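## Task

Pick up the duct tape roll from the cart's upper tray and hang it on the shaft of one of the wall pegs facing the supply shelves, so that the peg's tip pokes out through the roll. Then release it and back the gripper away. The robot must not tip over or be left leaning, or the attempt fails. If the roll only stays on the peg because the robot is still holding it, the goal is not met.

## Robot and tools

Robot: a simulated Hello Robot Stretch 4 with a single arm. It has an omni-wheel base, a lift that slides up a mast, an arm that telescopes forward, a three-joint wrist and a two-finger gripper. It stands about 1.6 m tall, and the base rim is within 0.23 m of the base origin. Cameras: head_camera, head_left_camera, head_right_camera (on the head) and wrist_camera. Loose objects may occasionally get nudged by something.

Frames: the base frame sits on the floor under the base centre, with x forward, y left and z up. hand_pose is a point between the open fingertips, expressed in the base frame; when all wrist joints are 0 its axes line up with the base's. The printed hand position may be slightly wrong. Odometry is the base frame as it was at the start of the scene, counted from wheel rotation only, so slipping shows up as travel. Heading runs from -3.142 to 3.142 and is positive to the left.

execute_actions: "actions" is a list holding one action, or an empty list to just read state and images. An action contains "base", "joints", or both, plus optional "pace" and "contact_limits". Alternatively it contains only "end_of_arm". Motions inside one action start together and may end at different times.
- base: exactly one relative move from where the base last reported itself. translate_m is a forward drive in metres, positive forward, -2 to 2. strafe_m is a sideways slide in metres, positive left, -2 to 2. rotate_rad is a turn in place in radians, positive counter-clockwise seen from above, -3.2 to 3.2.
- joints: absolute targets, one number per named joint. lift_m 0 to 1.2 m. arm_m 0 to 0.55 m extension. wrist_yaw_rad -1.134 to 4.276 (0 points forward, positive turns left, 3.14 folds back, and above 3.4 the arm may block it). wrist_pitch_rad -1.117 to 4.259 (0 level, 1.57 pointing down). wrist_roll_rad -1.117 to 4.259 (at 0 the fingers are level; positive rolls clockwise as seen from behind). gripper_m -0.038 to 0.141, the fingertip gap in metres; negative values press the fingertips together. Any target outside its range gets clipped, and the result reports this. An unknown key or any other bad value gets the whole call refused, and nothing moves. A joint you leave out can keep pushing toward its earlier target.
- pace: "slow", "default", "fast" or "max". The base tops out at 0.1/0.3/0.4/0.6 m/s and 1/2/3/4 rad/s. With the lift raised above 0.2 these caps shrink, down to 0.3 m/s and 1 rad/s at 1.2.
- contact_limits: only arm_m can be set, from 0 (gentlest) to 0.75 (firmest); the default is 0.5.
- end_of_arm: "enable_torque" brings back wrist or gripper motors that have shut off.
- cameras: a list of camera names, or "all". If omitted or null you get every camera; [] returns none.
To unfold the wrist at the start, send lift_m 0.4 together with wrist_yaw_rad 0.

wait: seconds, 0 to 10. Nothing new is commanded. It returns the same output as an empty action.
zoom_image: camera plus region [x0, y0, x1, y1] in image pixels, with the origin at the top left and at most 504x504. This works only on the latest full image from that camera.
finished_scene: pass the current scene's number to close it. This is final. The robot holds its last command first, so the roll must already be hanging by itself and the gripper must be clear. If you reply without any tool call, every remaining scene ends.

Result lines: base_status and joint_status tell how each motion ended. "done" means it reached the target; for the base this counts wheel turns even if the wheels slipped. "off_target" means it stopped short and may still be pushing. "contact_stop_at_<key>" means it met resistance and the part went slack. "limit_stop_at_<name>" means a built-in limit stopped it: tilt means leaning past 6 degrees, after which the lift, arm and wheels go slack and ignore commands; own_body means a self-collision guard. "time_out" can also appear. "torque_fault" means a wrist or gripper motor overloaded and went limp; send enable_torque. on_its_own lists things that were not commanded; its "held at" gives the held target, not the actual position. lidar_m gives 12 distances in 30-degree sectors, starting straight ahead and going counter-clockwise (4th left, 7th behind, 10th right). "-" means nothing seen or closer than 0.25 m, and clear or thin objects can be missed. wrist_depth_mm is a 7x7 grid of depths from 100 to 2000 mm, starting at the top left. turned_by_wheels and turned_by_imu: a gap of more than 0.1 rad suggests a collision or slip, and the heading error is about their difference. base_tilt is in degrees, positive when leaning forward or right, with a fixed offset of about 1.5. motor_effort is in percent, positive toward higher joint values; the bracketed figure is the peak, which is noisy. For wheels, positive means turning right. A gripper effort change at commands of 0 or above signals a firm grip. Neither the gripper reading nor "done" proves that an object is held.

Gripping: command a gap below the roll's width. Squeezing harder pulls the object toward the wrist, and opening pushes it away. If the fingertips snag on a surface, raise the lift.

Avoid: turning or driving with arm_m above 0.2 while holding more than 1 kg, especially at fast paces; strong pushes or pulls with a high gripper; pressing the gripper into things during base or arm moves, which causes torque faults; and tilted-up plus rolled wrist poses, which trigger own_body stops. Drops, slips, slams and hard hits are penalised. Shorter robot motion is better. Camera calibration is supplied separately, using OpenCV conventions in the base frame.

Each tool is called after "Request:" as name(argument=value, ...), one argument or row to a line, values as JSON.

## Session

Request:
execute_actions(
  actions=[],
)

Scene clock: 0.00 s.
base_odometry: x=+0.000 y=+0.000 heading=+0.000 (m, m, rad; odometry frame)
turned_by_wheels: +0.000 (rad since the last result)
turned_by_imu: +0.000 (rad since the last result)
base_tilt: forward=-0.8 right=-0.8 (deg)
lidar_m: 2.36 2.52 1.71 1.70 2.01 1.76 1.76 1.94 1.29 1.30 1.69 2.49
base_status: not commanded
joint_positions: lift_m=+0.155 arm_m=-0.002 wrist_yaw_rad=+3.077 wrist_pitch_rad=-0.007 wrist_roll_rad=+0.020 gripper_m=+0.057
joint_status: not commanded
motor_effort: lift_m=+21 arm_m=-1 wrist_yaw_rad=+1 wrist_pitch_rad=-9 wrist_roll_rad=+0 gripper_m=+1 wheel_0=+0 wheel_1=-1 wheel_2=+0 (%)
hand_pose: x=-0.1136 y=+0.1059 z=+0.3355 quat_wxyz=(+0.032, +0.004, +0.010, +0.999) (m; base frame)
wrist_depth_mm: - 141 - - - - - / 105 138 - - - - - / 112 143 248 - - - - / 142 215 - - - - - / 1863 1921 1708 1863 1808 1808 - / 1118 1098 960 1060 200 1182 1182 / 798 759 854 - 809 768 831
pictures: head_camera, head_left_camera, head_right_camera, wrist_camera
camera_calibration (this result's frames):
wrist_camera: T_world_to_cam=[[0.054658, 0.998499, -0.00336966, -0.100961], [0.0388631, -0.00549949, -0.999229, 0.380171], [-0.997749, 0.0544849, -0.0391053, 0.131455], [0, 0, 0, 1]] pos_world=[0.121902, 0.0957375, 0.384678]
Images, in order (width x height): head_camera 420x560, head_left_camera 420x672, head_right_camera 420x672, wrist_camera 616x392.

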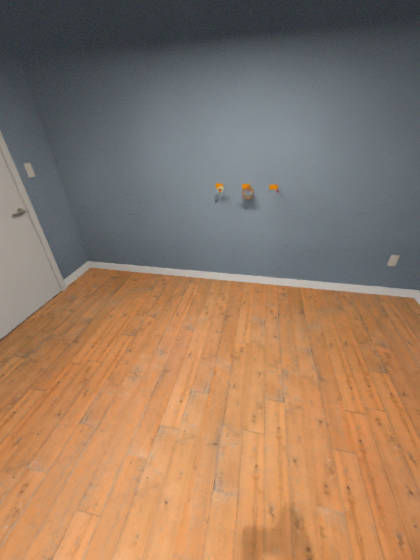

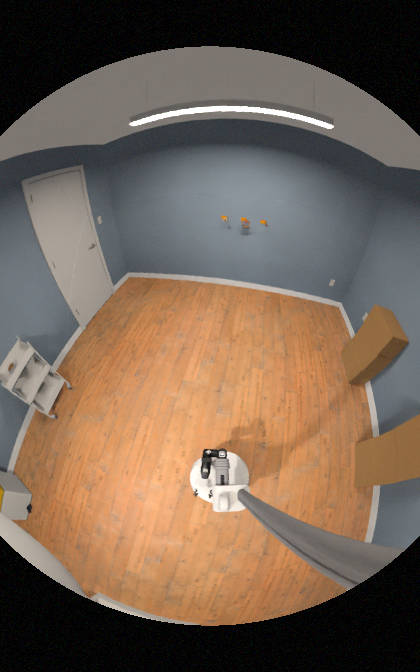

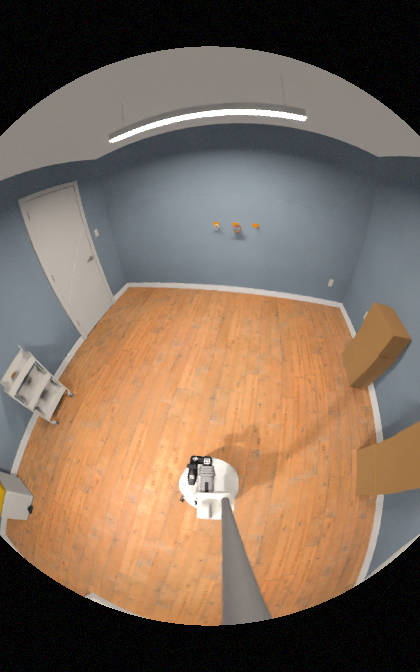

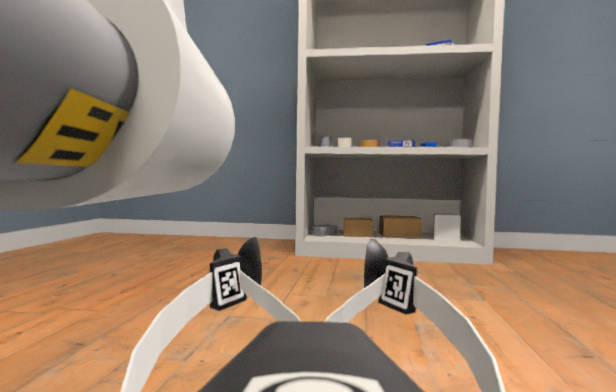

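Room is rotated about -0.12 relative to me.

Request:
execute_actions(
  actions=[
    {"base":{"rotate_rad":1.4},"joints":{"lift_m":1.0,"wrist_yaw_rad":0,"wrist_pitch_rad":1.57,"gripper_m":0.14}},
  ],
  cameras=["head_camera"],
)

Scene clock: 2.57 s.
base_odometry: x=+0.000 y=+0.000 heading=+1.399 (m, m, rad; odometry frame)
turned_by_wheels: +1.399 (rad since the last result)
turned_by_imu: +1.431 (rad since the last result)
base_tilt: forward=-0.9 right=-0.8 (deg)
lidar_m: 1.71 2.03 1.83 1.76 2.19 1.67 1.29 1.69 1.99 2.36 2.63 2.21
base_status: done
joint_positions: lift_m=+0.171 arm_m=-0.002 wrist_yaw_rad=+2.702 wrist_pitch_rad=+0.371 wrist_roll_rad=+0.020 gripper_m=+0.140
joint_status: lift_m limit_stop_at_own_body (moved +0.016 of +0.845); wrist_yaw_rad limit_stop_at_own_body (moved -0.375 of -3.077); wrist_pitch_rad limit_stop_at_own_body (moved +0.379 of +1.577); the others done
on_its_own: wrist_yaw_rad is held at +2.702, not at your +0.000, since a limit_stop_at_own_body; wrist_pitch_rad is held at +0.369, not at your +1.570, since a limit_stop_at_own_body; lift_m is slack since a limit_stop_at_own_body (your +1.000 is given up); arm_m is slack since a limit_stop_at_own_body
motor_effort: lift_m=+21(26) arm_m=+0(1) wrist_yaw_rad=+1(8) wrist_pitch_rad=-8(8) wrist_roll_rad=-1(1) gripper_m=-2(2) wheel_0=-4(8) wheel_1=-3(12) wheel_2=-2(12) (%)
hand_pose: x=-0.0375 y=+0.1935 z=+0.2445 quat_wxyz=(+0.216, -0.178, +0.050, +0.959) (m; base frame)
wrist_depth_mm: 1138 1229 1576 1708 1863 - - / 1182 1281 1661 1808 1921 - - / 1205 1281 1308 1308 1336 1336 1336 / 891 891 904 904 904 904 904 / 683 286 683 683 691 691 699 / 239 231 223 232 517 517 559 / 201 202 208 - 466 469 473
pictures: head_camera
Images, in order (width x height): head_camera 420x560.

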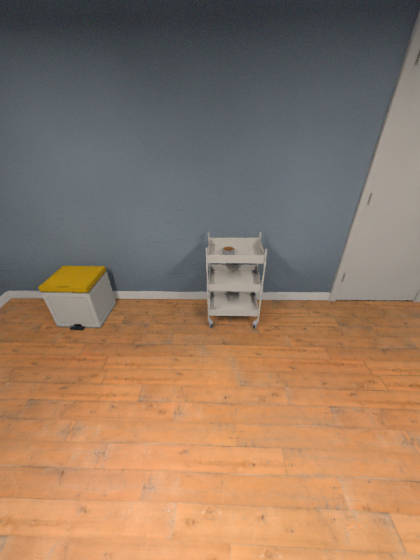

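Request:
execute_actions(
  actions=[
    {"joints":{"lift_m":0.5,"wrist_pitch_rad":0}},
  ],
  cameras=[],
)

Request:
execute_actions(
  actions=[
    {"base":{"translate_m":1.13},"joints":{"lift_m":1.0,"wrist_yaw_rad":0,"wrist_pitch_rad":1.57}},
  ],
  cameras=[],
)

Request:
execute_actions(
  actions=[
    {"joints":{"arm_m":0.45}},
  ],
  cameras=["head_camera","wrist_camera"],
)

Scene clock: 6.23 s.
base_odometry: x=+0.000 y=+0.000 heading=+1.399 (m, m, rad; odometry frame)
turned_by_wheels: +0.000 (rad since the last result)
turned_by_imu: +0.000 (rad since the last result)
base_tilt: forward=-0.9 right=-0.6 (deg)
lidar_m: 1.72 2.01 1.86 1.76 2.19 1.67 1.30 1.70 1.93 2.36 2.63 2.18
base_status: not commanded
joint_positions: lift_m=+0.500 arm_m=-0.002 wrist_yaw_rad=+2.702 wrist_pitch_rad=+0.002 wrist_roll_rad=+0.020 gripper_m=+0.140
joint_status: all done
on_its_own: wrist_yaw_rad is held at +2.702, not at your +0.000, since a limit_stop_at_own_body; arm_m is slack since a limit_stop_at_own_body
motor_effort: lift_m=+25(24) arm_m=+0(0) wrist_yaw_rad=+1(1) wrist_pitch_rad=-10(16) wrist_roll_rad=-1(0) gripper_m=-1(2) wheel_0=-4(4) wheel_1=-3(3) wheel_2=-2(2) (%)
hand_pose: x=-0.0553 y=+0.2018 z=+0.6772 quat_wxyz=(+0.218, +0.001, +0.010, +0.976) (m; base frame)
wrist_depth_mm: 1430 1537 1708 1863 - - - / 1464 1576 1708 1863 - - - / 1205 1537 1708 1863 - - - / 1205 1308 1708 1863 - - - / 1229 1281 1708 1921 - - - / 1255 1308 1708 167 1808 1808 - / 1255 1336 1537 - 1464 1464 1499
pictures: none
No camera images: the call's "cameras" was empty. Leave "cameras" out to get every camera's image.

Scene clock: 11.50 s.
base_odometry: x=+0.192 y=+1.113 heading=+1.400 (m, m, rad; odometry frame)
turned_by_wheels: +0.000 (rad since the last result)
turned_by_imu: -0.005 (rad since the last result)
base_tilt: forward=-0.9 right=-0.8 (deg)
lidar_m: 0.58 1.07 1.19 1.80 1.78 2.84 2.43 2.67 2.51 2.54 1.38 0.61
base_status: done
joint_positions: lift_m=+1.000 arm_m=-0.002 wrist_yaw_rad=+0.000 wrist_pitch_rad=+1.570 wrist_roll_rad=+0.020 gripper_m=+0.140
joint_status: all done
on_its_own: arm_m is slack since a limit_stop_at_own_body
motor_effort: lift_m=+24(25) arm_m=+0(0) wrist_yaw_rad=+0(5) wrist_pitch_rad=-2(7) wrist_roll_rad=+0(1) gripper_m=+3(1) wheel_0=+3(8) wheel_1=+4(9) wheel_2=-2(14) (%)
hand_pose: x=+0.1689 y=-0.0874 z=+0.8895 quat_wxyz=(+0.707, +0.007, +0.707, -0.007) (m; base frame)
wrist_depth_mm: 1098 1078 1078 1078 1042 1060 1060 / 1078 1098 1078 1078 1078 1078 1060 / 1118 1118 1098 1098 1098 1098 1098 / 1118 1118 1118 891 1098 1098 1118 / 1118 1118 904 904 1118 1118 1118 / 1138 1138 917 167 1118 1098 1118 / 1138 1138 1138 - 1138 1138 1118
pictures: none
No camera images: the call's "cameras" was empty. Leave "cameras" out to get every camera's image.

Scene clock: 13.90 s.
base_odometry: x=+0.192 y=+1.113 heading=+1.400 (m, m, rad; odometry frame)
turned_by_wheels: +0.000 (rad since the last result)
turned_by_imu: +0.000 (rad since the last result)
base_tilt: forward=-0.8 right=-0.8 (deg)
lidar_m: 0.58 1.06 1.17 1.81 1.81 2.81 2.44 2.69 2.51 2.54 1.39 0.60
base_status: not commanded
joint_positions: lift_m=+1.000 arm_m=+0.449 wrist_yaw_rad=+0.000 wrist_pitch_rad=+1.570 wrist_roll_rad=+0.020 gripper_m=+0.140
joint_status: all done
motor_effort: lift_m=+24(24) arm_m=+5(5) wrist_yaw_rad=+0(1) wrist_pitch_rad=-3(2) wrist_roll_rad=+0(1) gripper_m=-1(2) wheel_0=+3(3) wheel_1=+3(4) wheel_2=-2(2) (%)
hand_pose: x=+0.6204 y=-0.0874 z=+0.8895 quat_wxyz=(+0.707, +0.007, +0.707, -0.007) (m; base frame)
wrist_depth_mm: 991 976 442 439 439 439 439 / 1098 1098 445 445 439 442 442 / 1118 1098 452 445 445 445 442 / 1118 1098 455 452 449 449 449 / 1138 1118 1118 455 455 439 452 / 1138 1138 1118 168 1138 1098 1118 / 1138 1138 1138 - 1138 1138 1118
pictures: head_camera, wrist_camera
camera_calibration (this result's frames):
wrist_camera: T_world_to_cam=[[-0.00330338, -0.999945, -0.00993, -0.0791208], [-0.998953, 0.00284663, 0.0456645, 0.619344], [-0.0456338, 0.0100704, -0.998907, 1.15516], [0, 0, 0, 1]] pos_world=[0.671148, -0.0925125, 1.12483]
Images, in order (width x height): head_camera 420x560, wrist_camera 616x392.

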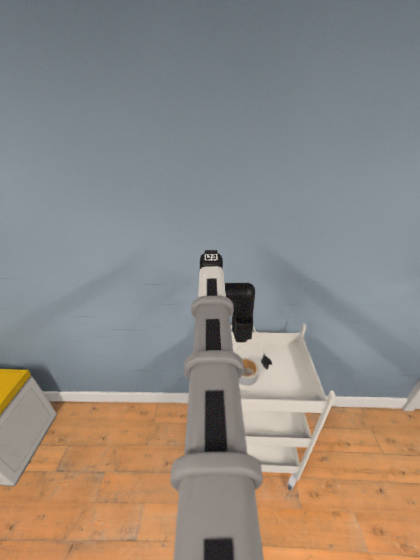

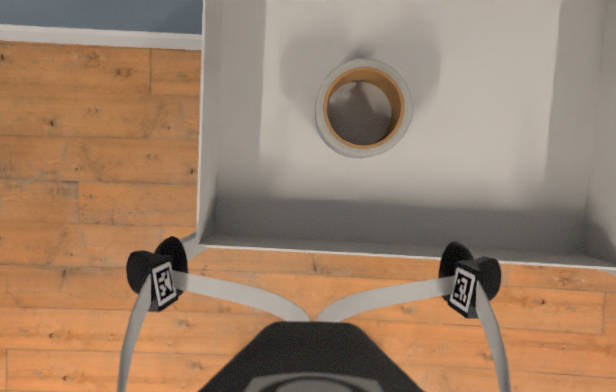

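Request:
execute_actions(
  actions=[
    {"base":{"strafe_m":-0.048},"joints":{"arm_m":0.515}},
  ],
  cameras=[],
)

Request:
execute_actions(
  actions=[
    {"base":{"translate_m":0.06},"joints":{"lift_m":0.87}},
  ],
  cameras=["wrist_camera"],
)

Scene clock: 16.13 s.
base_odometry: x=+0.240 y=+1.105 heading=+1.400 (m, m, rad; odometry frame)
turned_by_wheels: +0.000 (rad since the last result)
turned_by_imu: +0.000 (rad since the last result)
base_tilt: forward=-0.8 right=-0.8 (deg)
lidar_m: 0.58 1.06 1.25 1.83 1.89 2.83 2.44 2.68 2.46 2.48 1.40 0.61
base_status: done
joint_positions: lift_m=+1.000 arm_m=+0.514 wrist_yaw_rad=+0.000 wrist_pitch_rad=+1.570 wrist_roll_rad=+0.020 gripper_m=+0.140
joint_status: all done
motor_effort: lift_m=+24(24) arm_m=+5(6) wrist_yaw_rad=+0(0) wrist_pitch_rad=-3(2) wrist_roll_rad=+0(0) gripper_m=-2(0) wheel_0=+3(12) wheel_1=-3(10) wheel_2=+0(1) (%)
hand_pose: x=+0.6853 y=-0.0874 z=+0.8895 quat_wxyz=(+0.707, +0.007, +0.707, -0.007) (m; base frame)
wrist_depth_mm: 809 732 442 442 439 436 421 / 1098 1098 445 445 442 442 436 / 1098 1098 449 445 445 445 442 / 1118 1098 452 449 449 452 449 / 1118 1118 455 455 455 452 442 / 1138 1118 433 167 397 392 439 / 1138 1138 1138 - 1118 1118 1118
pictures: none
No camera images: the call's "cameras" was empty. Leave "cameras" out to get every camera's image.

Scene clock: 17.73 s.
base_odometry: x=+0.250 y=+1.164 heading=+1.400 (m, m, rad; odometry frame)
turned_by_wheels: +0.001 (rad since the last result)
turned_by_imu: +0.000 (rad since the last result)
base_tilt: forward=-0.8 right=-0.7 (deg)
lidar_m: 0.50 1.00 1.19 1.82 1.87 2.92 2.50 2.73 2.54 2.47 1.32 0.54
base_status: done
joint_positions: lift_m=+0.870 arm_m=+0.514 wrist_yaw_rad=+0.000 wrist_pitch_rad=+1.570 wrist_roll_rad=+0.020 gripper_m=+0.140
joint_status: all done
motor_effort: lift_m=+17(23) arm_m=+4(5) wrist_yaw_rad=+1(0) wrist_pitch_rad=-3(2) wrist_roll_rad=-1(1) gripper_m=+7(1) wheel_0=+5(9) wheel_1=+4(9) wheel_2=-2(13) (%)
hand_pose: x=+0.6854 y=-0.0874 z=+0.7601 quat_wxyz=(+0.707, +0.007, +0.707, -0.007) (m; base frame)
wrist_depth_mm: 621 300 317 315 314 309 303 / 960 319 320 317 317 315 315 / 976 322 322 320 320 319 317 / 976 324 325 324 324 322 320 / 991 294 327 327 325 324 324 / 1008 301 330 167 327 325 327 / 1025 334 332 - 330 329 329
pictures: wrist_camera
camera_calibration (this result's frames):
wrist_camera: T_world_to_cam=[[-0.00339321, -0.999945, -0.00992966, -0.08013], [-0.998948, 0.00293537, 0.045765, 0.690098], [-0.0457334, 0.0100745, -0.998903, 1.02891], [0, 0, 0, 1]] pos_world=[0.736156, -0.0925171, 0.995405]
Images, in order (width x height): wrist_camera 616x392.

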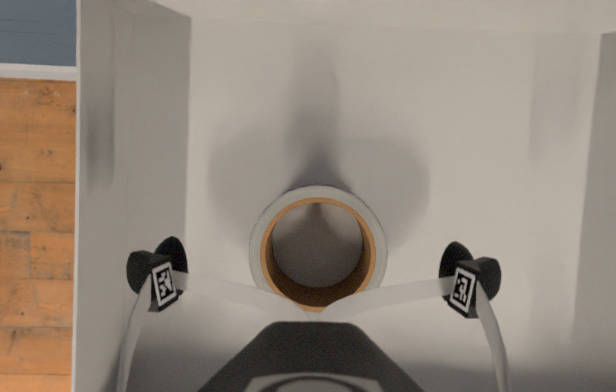

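Request:
execute_actions(
  actions=[
    {"joints":{"lift_m":0.805,"gripper_m":0.12},"pace":"slow"},
  ],
  cameras=["wrist_camera"],
)

Request:
execute_actions(
  actions=[
    {"joints":{"gripper_m":0.03}},
  ],
  cameras=[],
)

Request:
execute_actions(
  actions=[
    {"joints":{"lift_m":1.0}},
  ],
  cameras=["wrist_camera"],
)

Request:
execute_actions(
  actions=[
    {"joints":{"arm_m":0.0,"wrist_pitch_rad":0}},
  ],
  cameras=[],
)

Request:
execute_actions(
  actions=[
    {"base":{"rotate_rad":-1.54},"joints":{"lift_m":0.92}},
  ],
)

Scene clock: 20.43 s.
base_odometry: x=+0.250 y=+1.164 heading=+1.400 (m, m, rad; odometry frame)
turned_by_wheels: +0.000 (rad since the last result)
turned_by_imu: +0.000 (rad since the last result)
base_tilt: forward=-0.9 right=-0.7 (deg)
lidar_m: 0.52 0.97 1.20 1.82 1.87 2.88 2.49 2.75 2.55 2.50 1.32 0.52
base_status: not commanded
joint_positions: lift_m=+0.805 arm_m=+0.514 wrist_yaw_rad=+0.000 wrist_pitch_rad=+1.570 wrist_roll_rad=+0.020 gripper_m=+0.120
joint_status: all done
motor_effort: lift_m=+16(17) arm_m=+4(4) wrist_yaw_rad=+0(0) wrist_pitch_rad=-3(2) wrist_roll_rad=-1(1) gripper_m=+3(3) wheel_0=+5(6) wheel_1=+3(4) wheel_2=-2(2) (%)
hand_pose: x=+0.6854 y=-0.0874 z=+0.6951 quat_wxyz=(+0.707, +0.007, +0.707, -0.007) (m; base frame)
wrist_depth_mm: 220 254 252 252 252 251 251 / 221 256 255 254 254 253 253 / 224 258 257 257 256 255 255 / 225 262 259 258 258 257 257 / 229 264 241 262 230 259 258 / 231 264 235 224 215 262 262 / 234 268 267 - 264 265 264
pictures: wrist_camera
camera_calibration (this result's frames):
wrist_camera: T_world_to_cam=[[-0.00339337, -0.999945, -0.00992966, -0.0807751], [-0.998948, 0.00293553, 0.045765, 0.693074], [-0.0457334, 0.0100745, -0.998903, 0.964005], [0, 0, 0, 1]] pos_world=[0.736158, -0.0925171, 0.930427]
Images, in order (width x height): wrist_camera 616x392.

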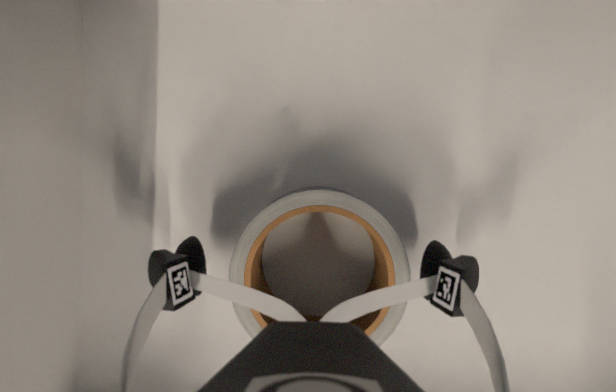

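Scene clock: 22.20 s.
base_odometry: x=+0.250 y=+1.164 heading=+1.400 (m, m, rad; odometry frame)
turned_by_wheels: +0.000 (rad since the last result)
turned_by_imu: +0.000 (rad since the last result)
base_tilt: forward=-0.8 right=-0.7 (deg)
lidar_m: 0.52 1.00 1.19 1.88 1.87 2.90 2.50 2.76 2.56 2.49 1.31 0.54
base_status: not commanded
joint_positions: lift_m=+0.805 arm_m=+0.514 wrist_yaw_rad=+0.000 wrist_pitch_rad=+1.570 wrist_roll_rad=+0.020 gripper_m=+0.031
joint_status: all done
motor_effort: lift_m=+17(17) arm_m=+4(4) wrist_yaw_rad=+1(0) wrist_pitch_rad=-3(2) wrist_roll_rad=-1(1) gripper_m=-26(27) wheel_0=+5(6) wheel_1=+4(4) wheel_2=-2(2) (%)
hand_pose: x=+0.6854 y=-0.0874 z=+0.6950 quat_wxyz=(+0.707, +0.007, +0.707, -0.007) (m; base frame)
wrist_depth_mm: 220 254 253 253 251 250 250 / 221 255 255 254 253 253 252 / 224 258 257 256 255 255 254 / 225 260 259 257 257 256 256 / 229 263 212 260 207 259 259 / 230 178 194 263 195 180 260 / 224 267 266 - 264 264 263
pictures: none
No camera images: the call's "cameras" was empty. Leave "cameras" out to get every camera's image.

Scene clock: 24.10 s.
base_odometry: x=+0.250 y=+1.164 heading=+1.400 (m, m, rad; odometry frame)
turned_by_wheels: +0.000 (rad since the last result)
turned_by_imu: +0.000 (rad since the last result)
base_tilt: forward=-0.8 right=-0.7 (deg)
lidar_m: 0.53 1.01 1.20 1.84 1.88 2.93 2.49 2.73 2.58 2.49 1.34 0.54
base_status: not commanded
joint_positions: lift_m=+1.000 arm_m=+0.514 wrist_yaw_rad=+0.000 wrist_pitch_rad=+1.570 wrist_roll_rad=+0.020 gripper_m=+0.031
joint_status: all done
motor_effort: lift_m=+26(27) arm_m=+4(5) wrist_yaw_rad=+0(1) wrist_pitch_rad=-3(3) wrist_roll_rad=-1(0) gripper_m=-27(27) wheel_0=+5(5) wheel_1=+3(4) wheel_2=-2(2) (%)
hand_pose: x=+0.6854 y=-0.0874 z=+0.8893 quat_wxyz=(+0.707, +0.007, +0.707, -0.007) (m; base frame)
wrist_depth_mm: 634 559 549 535 521 554 544 / 1025 931 445 442 442 442 421 / 1118 1098 452 449 449 445 436 / 1118 1098 455 449 449 449 445 / 1118 1118 211 455 208 452 449 / 1118 178 194 459 195 179 442 / 1138 1138 433 - 433 439 421
pictures: wrist_camera
camera_calibration (this result's frames):
wrist_camera: T_world_to_cam=[[-0.00339345, -0.999945, -0.00992965, -0.0788463], [-0.998948, 0.00293559, 0.0457669, 0.684187], [-0.0457353, 0.0100745, -0.998903, 1.15803], [0, 0, 0, 1]] pos_world=[0.736162, -0.0925171, 1.12466]
Images, in order (width x height): wrist_camera 616x392.

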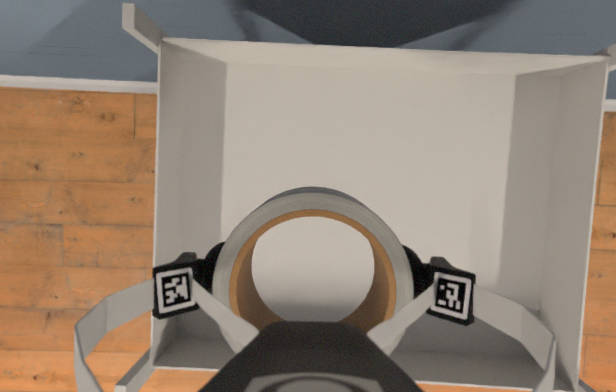

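Scene clock: 26.67 s.
base_odometry: x=+0.250 y=+1.164 heading=+1.400 (m, m, rad; odometry frame)
turned_by_wheels: +0.000 (rad since the last result)
turned_by_imu: +0.000 (rad since the last result)
base_tilt: forward=-0.8 right=-0.8 (deg)
lidar_m: 0.51 1.00 1.20 1.85 1.84 2.88 2.47 2.71 2.58 2.48 1.33 0.54
base_status: not commanded
joint_positions: lift_m=+1.000 arm_m=+0.001 wrist_yaw_rad=+0.000 wrist_pitch_rad=+0.004 wrist_roll_rad=+0.020 gripper_m=+0.031
joint_status: all done
motor_effort: lift_m=+26(26) arm_m=-5(7) wrist_yaw_rad=-1(1) wrist_pitch_rad=-15(17) wrist_roll_rad=-1(1) gripper_m=-27(24) wheel_0=+6(5) wheel_1=+3(4) wheel_2=-2(2) (%)
hand_pose: x=+0.4602 y=-0.0874 z=+1.1766 quat_wxyz=(+1.000, +0.010, +0.002, +0.000) (m; base frame)
wrist_depth_mm: 715 707 699 691 691 691 676 / 723 715 707 707 699 691 683 / 732 723 723 707 707 699 691 / 732 732 723 207 707 699 699 / 750 732 211 723 208 707 707 / 750 178 194 732 195 179 715 / 759 750 750 - 732 723 715
pictures: none
No camera images: the call's "cameras" was empty. Leave "cameras" out to get every camera's image.

Scene clock: 28.90 s.
base_odometry: x=+0.250 y=+1.164 heading=-0.139 (m, m, rad; odometry frame)
turned_by_wheels: -1.539 (rad since the last result)
turned_by_imu: -1.573 (rad since the last result)
base_tilt: forward=-0.8 right=-0.8 (deg)
lidar_m: 2.49 1.26 0.54 0.52 1.02 1.19 1.83 1.89 2.90 2.49 2.75 2.55
base_status: done
joint_positions: lift_m=+0.920 arm_m=+0.001 wrist_yaw_rad=+0.000 wrist_pitch_rad=+0.004 wrist_roll_rad=+0.020 gripper_m=+0.031
joint_status: all done
motor_effort: lift_m=+18(24) arm_m=-5(4) wrist_yaw_rad=+2(1) wrist_pitch_rad=-15(14) wrist_roll_rad=-1(1) gripper_m=-27(24) wheel_0=+3(9) wheel_1=+5(15) wheel_2=+3(11) (%)
hand_pose: x=+0.4602 y=-0.0875 z=+1.0973 quat_wxyz=(+1.000, +0.010, +0.002, +0.000) (m; base frame)
wrist_depth_mm: 1336 1983 - - - - - / 1366 - - - - - - / 1336 - - - - - - / 1366 - - 208 - - - / 1366 1921 212 - 208 - - / 1366 178 194 - 195 179 - / 1308 - - - - - -
pictures: head_camera, head_left_camera, head_right_camera, wrist_camera
camera_calibration (this result's frames):
wrist_camera: T_world_to_cam=[[0.00972547, -0.999947, -0.00348025, -0.0907136], [-0.0507517, 0.00298233, -0.998707, 1.15942], [0.998664, 0.00988952, -0.0507199, -0.165584], [0, 0, 0, 1]] pos_world=[0.225088, -0.092529, 1.14921]
Images, in order (width x height): head_camera 420x560, head_left_camera 420x672, head_right_camera 420x672, wrist_camera 616x392.

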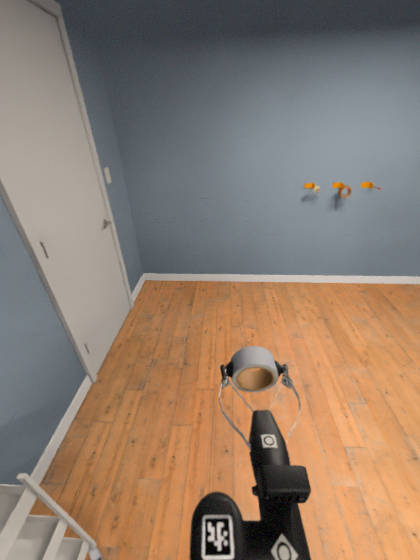

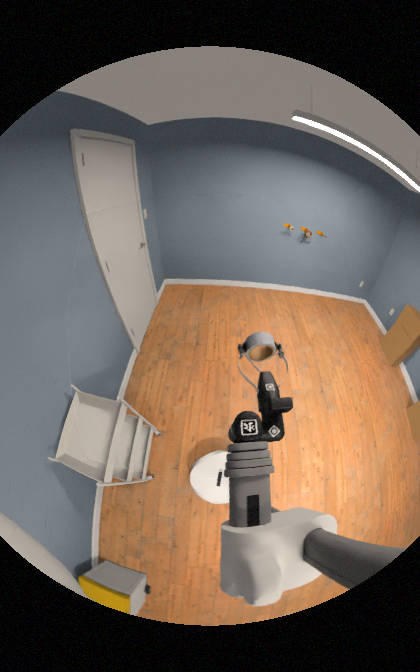

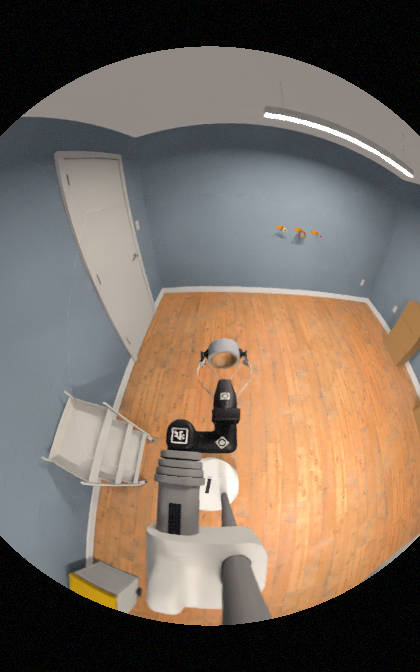

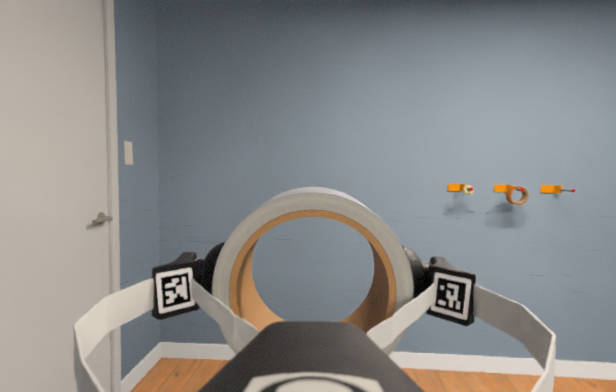

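Request:
execute_actions(
  actions=[
    {"base":{"translate_m":1.3},"pace":"fast"},
  ],
  cameras=[],
)

Request:
execute_actions(
  actions=[
    {"base":{"strafe_m":-1.3},"pace":"fast"},
  ],
  cameras=["head_camera","wrist_camera"],
)

Scene clock: 34.60 s.
base_odometry: x=+1.537 y=+0.985 heading=-0.139 (m, m, rad; odometry frame)
turned_by_wheels: +0.000 (rad since the last result)
turned_by_imu: -0.006 (rad since the last result)
base_tilt: forward=-0.8 right=-0.7 (deg)
lidar_m: 1.16 1.19 0.89 0.79 0.93 1.08 2.43 3.28 2.77 2.57 1.53 1.23
base_status: done
joint_positions: lift_m=+0.920 arm_m=+0.001 wrist_yaw_rad=+0.000 wrist_pitch_rad=+0.004 wrist_roll_rad=+0.020 gripper_m=+0.031
joint_status: not commanded
motor_effort: lift_m=+18(18) arm_m=-4(4) wrist_yaw_rad=+1(0) wrist_pitch_rad=-15(15) wrist_roll_rad=-1(1) gripper_m=-29(25) wheel_0=+4(12) wheel_1=+6(11) wheel_2=-3(15) (%)
hand_pose: x=+0.4602 y=-0.0874 z=+1.0972 quat_wxyz=(+1.000, +0.010, +0.002, +0.000) (m; base frame)
wrist_depth_mm: 960 960 946 931 917 904 891 / 960 960 960 931 931 917 891 / 976 976 960 946 931 917 917 / 991 976 960 207 946 946 931 / 1008 976 211 960 208 946 917 / 1008 177 195 976 195 179 931 / 1025 1008 991 - 976 946 946
pictures: none
No camera images: the call's "cameras" was empty. Leave "cameras" out to get every camera's image.

Scene clock: 39.30 s.
base_odometry: x=+1.357 y=-0.303 heading=-0.139 (m, m, rad; odometry frame)
turned_by_wheels: +0.000 (rad since the last result)
turned_by_imu: -0.001 (rad since the last result)
base_tilt: forward=-0.9 right=-0.7 (deg)
lidar_m: 0.98 1.02 1.69 2.14 2.02 3.03 3.33 1.73 1.32 1.27 1.52 1.14
base_status: done
joint_positions: lift_m=+0.920 arm_m=+0.001 wrist_yaw_rad=+0.000 wrist_pitch_rad=+0.004 wrist_roll_rad=+0.020 gripper_m=+0.031
joint_status: not commanded
motor_effort: lift_m=+18(18) arm_m=-4(4) wrist_yaw_rad=+0(0) wrist_pitch_rad=-15(14) wrist_roll_rad=-1(0) gripper_m=-27(23) wheel_0=+3(14) wheel_1=-4(16) wheel_2=+0(1) (%)
hand_pose: x=+0.4602 y=-0.0874 z=+1.0972 quat_wxyz=(+1.000, +0.010, +0.002, +0.000) (m; base frame)
wrist_depth_mm: 891 891 866 866 854 842 842 / 904 904 878 866 854 842 831 / 904 891 891 878 866 866 842 / 917 917 891 206 866 854 854 / 917 917 210 904 208 866 866 / 931 178 195 891 195 179 878 / 946 946 917 - 904 891 878
pictures: head_camera, wrist_camera
camera_calibration (this result's frames):
wrist_camera: T_world_to_cam=[[0.00991334, -0.999945, -0.00347986, -0.090746], [-0.0507181, 0.00297275, -0.998709, 1.15939], [0.998664, 0.010077, -0.0506858, -0.165589], [0, 0, 0, 1]] pos_world=[0.225069, -0.0925189, 1.14919]
Images, in order (width x height): head_camera 420x560, wrist_camera 616x392.

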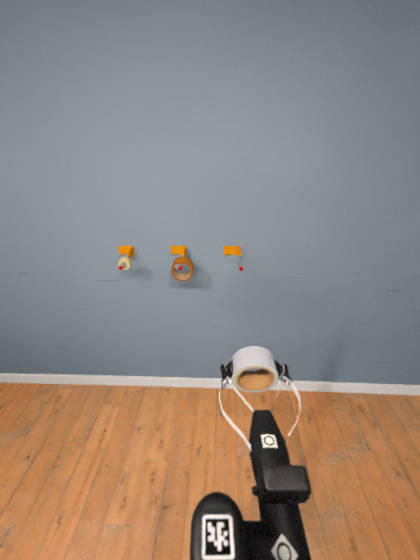

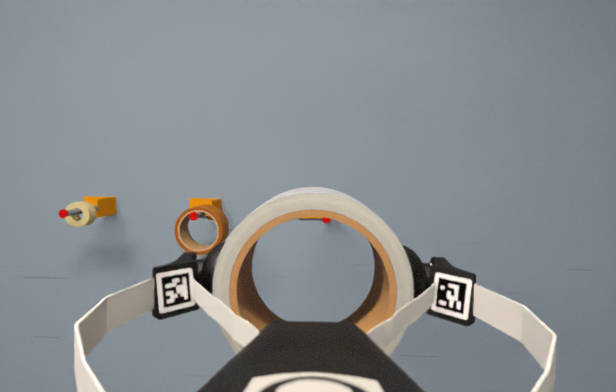

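Request:
execute_actions(
  actions=[
    {"base":{"rotate_rad":-0.055},"joints":{"lift_m":0.885}},
  ],
  cameras=[],
)

Request:
execute_actions(
  actions=[
    {"base":{"translate_m":0.15},"joints":{"arm_m":0.24}},
  ],
  cameras=["wrist_camera"],
)

Scene clock: 41.43 s.
base_odometry: x=+1.357 y=-0.303 heading=-0.193 (m, m, rad; odometry frame)
turned_by_wheels: -0.054 (rad since the last result)
turned_by_imu: -0.055 (rad since the last result)
base_tilt: forward=-0.9 right=-0.8 (deg)
lidar_m: 0.99 1.06 1.62 2.16 2.02 3.03 3.70 1.82 1.65 1.24 1.60 1.16
base_status: done
joint_positions: lift_m=+0.885 arm_m=+0.001 wrist_yaw_rad=+0.000 wrist_pitch_rad=+0.004 wrist_roll_rad=+0.020 gripper_m=+0.031
joint_status: all done
motor_effort: lift_m=+17(19) arm_m=-4(4) wrist_yaw_rad=+0(2) wrist_pitch_rad=-14(14) wrist_roll_rad=-1(1) gripper_m=-25(27) wheel_0=+4(9) wheel_1=+4(8) wheel_2=+4(7) (%)
hand_pose: x=+0.4601 y=-0.0874 z=+1.0623 quat_wxyz=(+1.000, +0.010, +0.002, +0.000) (m; base frame)
wrist_depth_mm: 866 866 866 854 866 866 866 / 878 878 878 866 866 878 866 / 878 878 878 878 878 878 878 / 891 878 891 207 891 878 891 / 904 891 211 904 208 904 904 / 904 178 194 904 195 179 904 / 904 917 904 - 917 917 917
pictures: none
No camera images: the call's "cameras" was empty. Leave "cameras" out to get every camera's image.

Scene clock: 43.27 s.
base_odometry: x=+1.504 y=-0.331 heading=-0.192 (m, m, rad; odometry frame)
turned_by_wheels: +0.001 (rad since the last result)
turned_by_imu: +0.000 (rad since the last result)
base_tilt: forward=-0.9 right=-0.8 (deg)
lidar_m: 0.83 0.93 1.37 2.15 2.12 3.11 3.90 1.84 1.31 1.26 1.41 1.01
base_status: done
joint_positions: lift_m=+0.885 arm_m=+0.239 wrist_yaw_rad=+0.000 wrist_pitch_rad=+0.004 wrist_roll_rad=+0.020 gripper_m=+0.031
joint_status: all done
motor_effort: lift_m=+18(18) arm_m=+4(7) wrist_yaw_rad=-1(2) wrist_pitch_rad=-14(14) wrist_roll_rad=+0(1) gripper_m=-24(27) wheel_0=+5(9) wheel_1=+6(8) wheel_2=-3(13) (%)
hand_pose: x=+0.6986 y=-0.0874 z=+1.0623 quat_wxyz=(+1.000, +0.010, +0.002, +0.000) (m; base frame)
wrist_depth_mm: 488 488 492 492 492 492 492 / 496 492 496 496 496 496 496 / 500 500 504 500 500 500 504 / 504 504 504 207 504 504 508 / 399 508 211 512 208 508 508 / 517 178 194 517 195 179 517 / 525 521 521 - 517 521 525
pictures: wrist_camera
camera_calibration (this result's frames):
wrist_camera: T_world_to_cam=[[0.0101176, -0.999943, -0.00347889, -0.0933165], [-0.0506405, 0.00296222, -0.998713, 1.13656], [0.998666, 0.0102808, -0.0506076, -0.405594], [0, 0, 0, 1]] pos_world=[0.463553, -0.092508, 1.11424]
Images, in order (width x height): wrist_camera 616x392.

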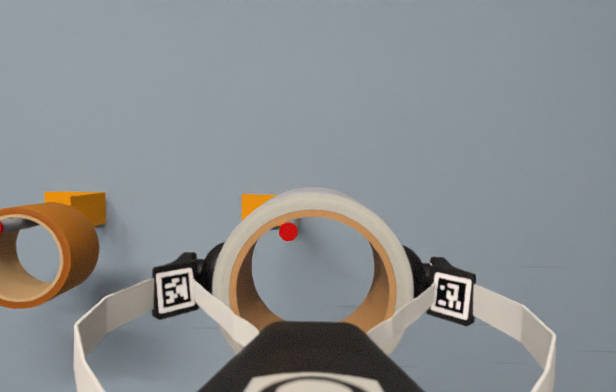

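Request:
execute_actions(
  actions=[
    {"base":{"strafe_m":0.02},"joints":{"lift_m":0.877}},
  ],
  cameras=[],
)

Request:
execute_actions(
  actions=[
    {"joints":{"arm_m":0.34},"pace":"slow","contact_limits":{"arm_m":0.2}},
  ],
  cameras=["wrist_camera"],
)

Scene clock: 45.37 s.
base_odometry: x=+1.508 y=-0.312 heading=-0.192 (m, m, rad; odometry frame)
turned_by_wheels: +0.000 (rad since the last result)
turned_by_imu: +0.000 (rad since the last result)
base_tilt: forward=-0.8 right=-0.8 (deg)
lidar_m: 0.70 0.91 1.42 2.10 2.10 3.08 3.92 1.83 1.34 1.28 1.39 1.03
base_status: done
joint_positions: lift_m=+0.877 arm_m=+0.239 wrist_yaw_rad=+0.000 wrist_pitch_rad=+0.004 wrist_roll_rad=+0.020 gripper_m=+0.031
joint_status: all done
motor_effort: lift_m=+17(19) arm_m=+4(4) wrist_yaw_rad=+0(0) wrist_pitch_rad=-14(15) wrist_roll_rad=+0(1) gripper_m=-27(26) wheel_0=-2(9) wheel_1=+2(11) wheel_2=+0(3) (%)
hand_pose: x=+0.6986 y=-0.0874 z=+1.0543 quat_wxyz=(+1.000, +0.010, +0.002, +0.000) (m; base frame)
wrist_depth_mm: 492 488 492 488 492 492 492 / 496 496 496 496 496 496 492 / 500 500 500 500 500 500 500 / 504 504 504 208 508 504 508 / 402 508 212 512 208 508 508 / 517 177 194 517 195 179 512 / 521 521 521 - 521 521 521
pictures: none
No camera images: the call's "cameras" was empty. Leave "cameras" out to get every camera's image.

Scene clock: 47.67 s.
base_odometry: x=+1.508 y=-0.312 heading=-0.192 (m, m, rad; odometry frame)
turned_by_wheels: +0.000 (rad since the last result)
turned_by_imu: +0.000 (rad since the last result)
base_tilt: forward=-1.0 right=-0.7 (deg)
lidar_m: 0.81 0.91 1.35 2.12 2.10 3.08 3.94 1.85 1.35 1.30 1.39 0.99
base_status: not commanded
joint_positions: lift_m=+0.877 arm_m=+0.339 wrist_yaw_rad=+0.000 wrist_pitch_rad=+0.004 wrist_roll_rad=+0.020 gripper_m=+0.031
joint_status: all done
motor_effort: lift_m=+17(17) arm_m=+4(2) wrist_yaw_rad=+0(0) wrist_pitch_rad=-15(15) wrist_roll_rad=+0(1) gripper_m=-26(28) wheel_0=-2(2) wheel_1=+2(2) wheel_2=+0(0) (%)
contact_limits: arm_m 0.2
hand_pose: x=+0.7986 y=-0.0874 z=+1.0543 quat_wxyz=(+1.000, +0.010, +0.002, +0.000) (m; base frame)
wrist_depth_mm: 394 394 394 394 397 394 394 / 399 397 397 399 399 399 399 / 404 402 402 402 402 404 402 / 399 404 404 208 407 404 404 / 300 410 211 410 208 407 410 / 413 178 194 413 195 179 413 / 418 418 415 - 418 418 418
pictures: wrist_camera
camera_calibration (this result's frames):
wrist_camera: T_world_to_cam=[[0.00996266, -0.999944, -0.00348022, -0.0942752], [-0.0507639, 0.00297014, -0.998706, 1.1337], [0.998661, 0.0101264, -0.0507315, -0.50569], [0, 0, 0, 1]] pos_world=[0.563503, -0.0925163, 1.10625]
Images, in order (width x height): wrist_camera 616x392.

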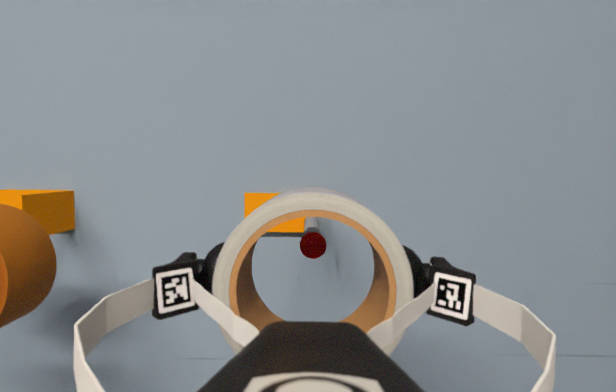

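Aligned. Wall at ~0.40; match the earlier ~0.30.

Request:
execute_actions(
  actions=[
    {"joints":{"arm_m":0.445},"pace":"slow","contact_limits":{"arm_m":0.2}},
  ],
  cameras=["wrist_camera"],
)

Scene clock: 50.47 s.
base_odometry: x=+1.508 y=-0.312 heading=-0.192 (m, m, rad; odometry frame)
turned_by_wheels: +0.000 (rad since the last result)
turned_by_imu: +0.000 (rad since the last result)
base_tilt: forward=-0.9 right=-0.7 (deg)
lidar_m: 0.84 0.91 1.38 2.12 2.11 3.06 3.90 1.87 1.35 1.29 1.42 1.02
base_status: not commanded
joint_positions: lift_m=+0.877 arm_m=+0.444 wrist_yaw_rad=+0.000 wrist_pitch_rad=+0.004 wrist_roll_rad=+0.020 gripper_m=+0.031
joint_status: all done
motor_effort: lift_m=+17(17) arm_m=+4(4) wrist_yaw_rad=-1(0) wrist_pitch_rad=-14(14) wrist_roll_rad=-1(1) gripper_m=-30(29) wheel_0=-2(2) wheel_1=+2(1) wheel_2=+0(0) (%)
contact_limits: arm_m 0.2
hand_pose: x=+0.9036 y=-0.0874 z=+1.0543 quat_wxyz=(+1.000, +0.010, +0.002, +0.000) (m; base frame)
wrist_depth_mm: 294 293 293 293 293 293 293 / 296 297 296 296 296 296 296 / 300 298 298 298 300 300 298 / 301 301 301 207 301 301 301 / 306 304 211 297 208 304 304 / 307 178 195 129 195 179 307 / 310 310 310 - 310 310 312
pictures: wrist_camera
camera_calibration (this result's frames):
wrist_camera: T_world_to_cam=[[0.0099408, -0.999945, -0.00348018, -0.0953078], [-0.0507639, 0.00297121, -0.998706, 1.13903], [0.998661, 0.0101046, -0.0507315, -0.610546], [0, 0, 0, 1]] pos_world=[0.668497, -0.0925175, 1.10625]
Images, in order (width x height): wrist_camera 616x392.

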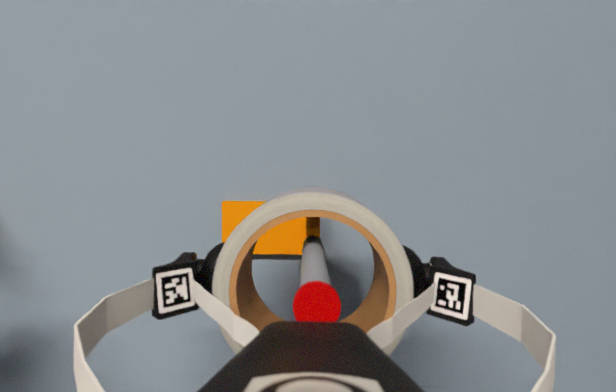

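Request:
execute_actions(
  actions=[
    {"joints":{"lift_m":0.865},"pace":"slow"},
  ],
  cameras=[],
)

Request:
execute_actions(
  actions=[
    {"joints":{"gripper_m":0.14}},
  ],
  cameras=[],
)

Request:
execute_actions(
  actions=[
    {"joints":{"arm_m":0.0},"base":{"translate_m":-0.1}},
  ],
  cameras=["wrist_camera"],
)

Scene clock: 52.23 s.
base_odometry: x=+1.508 y=-0.312 heading=-0.192 (m, m, rad; odometry frame)
turned_by_wheels: +0.000 (rad since the last result)
turned_by_imu: +0.000 (rad since the last result)
base_tilt: forward=-0.9 right=-0.8 (deg)
lidar_m: 0.82 0.93 1.35 2.13 2.10 3.09 3.89 1.85 1.35 1.30 1.39 1.01
base_status: not commanded
joint_positions: lift_m=+0.866 arm_m=+0.444 wrist_yaw_rad=+0.000 wrist_pitch_rad=-0.005 wrist_roll_rad=+0.020 gripper_m=+0.031
joint_status: all done
motor_effort: lift_m=+14(18) arm_m=+4(5) wrist_yaw_rad=+1(0) wrist_pitch_rad=+14(13) wrist_roll_rad=-1(1) gripper_m=-23(23) wheel_0=-2(2) wheel_1=+2(2) wheel_2=+0(0) (%)
hand_pose: x=+0.9037 y=-0.0874 z=+1.0454 quat_wxyz=(+1.000, +0.010, -0.003, +0.000) (m; base frame)
wrist_depth_mm: 296 296 294 296 294 296 297 / 297 298 297 297 298 297 297 / 300 300 300 300 300 300 300 / 301 303 303 196 301 303 303 / 304 303 213 303 208 304 304 / 306 178 194 129 195 179 307 / 309 307 309 - 309 309 309
pictures: none
No camera images: the call's "cameras" was empty. Leave "cameras" out to get every camera's image.

Scene clock: 54.33 s.
base_odometry: x=+1.508 y=-0.312 heading=-0.192 (m, m, rad; odometry frame)
turned_by_wheels: +0.000 (rad since the last result)
turned_by_imu: +0.000 (rad since the last result)
base_tilt: forward=-1.0 right=-0.8 (deg)
lidar_m: 0.83 0.91 1.40 2.13 2.12 3.07 3.92 1.84 1.34 1.28 1.41 1.02
base_status: not commanded
joint_positions: lift_m=+0.865 arm_m=+0.444 wrist_yaw_rad=+0.000 wrist_pitch_rad=+0.002 wrist_roll_rad=+0.020 gripper_m=+0.140
joint_status: all done
motor_effort: lift_m=+16(16) arm_m=+4(4) wrist_yaw_rad=+0(2) wrist_pitch_rad=-8(13) wrist_roll_rad=+0(1) gripper_m=+1(28) wheel_0=-2(2) wheel_1=+2(2) wheel_2=+0(0) (%)
hand_pose: x=+0.9036 y=-0.0876 z=+1.0430 quat_wxyz=(+1.000, +0.010, +0.001, +0.000) (m; base frame)
wrist_depth_mm: 293 294 294 294 294 294 293 / 296 297 297 297 296 296 296 / 298 300 298 298 300 298 300 / 301 301 300 218 301 301 301 / 306 304 303 182 303 304 304 / 307 307 204 153 190 306 309 / 310 310 310 - 310 310 310
pictures: none
No camera images: the call's "cameras" was empty. Leave "cameras" out to get every camera's image.

Scene clock: 56.73 s.
base_odometry: x=+1.410 y=-0.293 heading=-0.193 (m, m, rad; odometry frame)
turned_by_wheels: -0.001 (rad since the last result)
turned_by_imu: +0.000 (rad since the last result)
base_tilt: forward=-0.9 right=-0.8 (deg)
lidar_m: 0.90 1.01 1.56 2.13 2.07 3.06 3.30 1.87 1.35 1.28 1.54 1.10
base_status: done
joint_positions: lift_m=+0.865 arm_m=+0.001 wrist_yaw_rad=+0.000 wrist_pitch_rad=+0.002 wrist_roll_rad=+0.020 gripper_m=+0.140
joint_status: all done
motor_effort: lift_m=+17(17) arm_m=-5(3) wrist_yaw_rad=+1(2) wrist_pitch_rad=-10(10) wrist_roll_rad=-1(1) gripper_m=+3(1) wheel_0=-3(9) wheel_1=-6(14) wheel_2=+0(13) (%)
hand_pose: x=+0.4602 y=-0.0874 z=+1.0429 quat_wxyz=(+1.000, +0.010, +0.001, +0.000) (m; base frame)
wrist_depth_mm: 820 809 820 820 820 820 820 / 831 831 831 820 831 831 820 / 831 831 831 831 831 842 831 / 842 831 842 842 842 842 854 / 854 854 854 854 854 842 842 / 854 854 854 167 854 854 854 / 866 866 866 - 866 866 866
pictures: wrist_camera
camera_calibration (this result's frames):
wrist_camera: T_world_to_cam=[[0.00985106, -0.999945, -0.00346194, -0.0909454], [-0.0488893, 0.00297634, -0.9988, 1.10438], [0.998756, 0.0100085, -0.0488573, -0.17034], [0, 0, 0, 1]] pos_world=[0.225016, -0.0925226, 1.09441]
Images, in order (width x height): wrist_camera 616x392.

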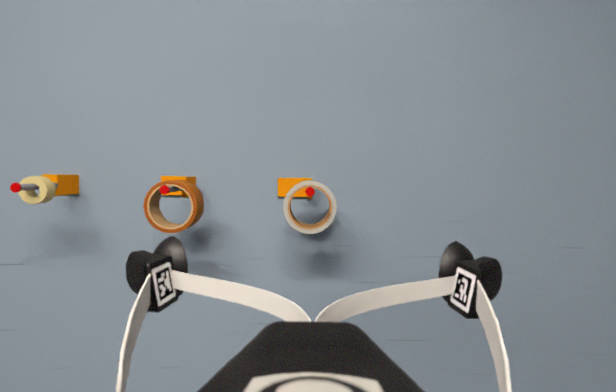

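Request:
finished_scene(
  scene=2,
)

The scene is finished: the task was done.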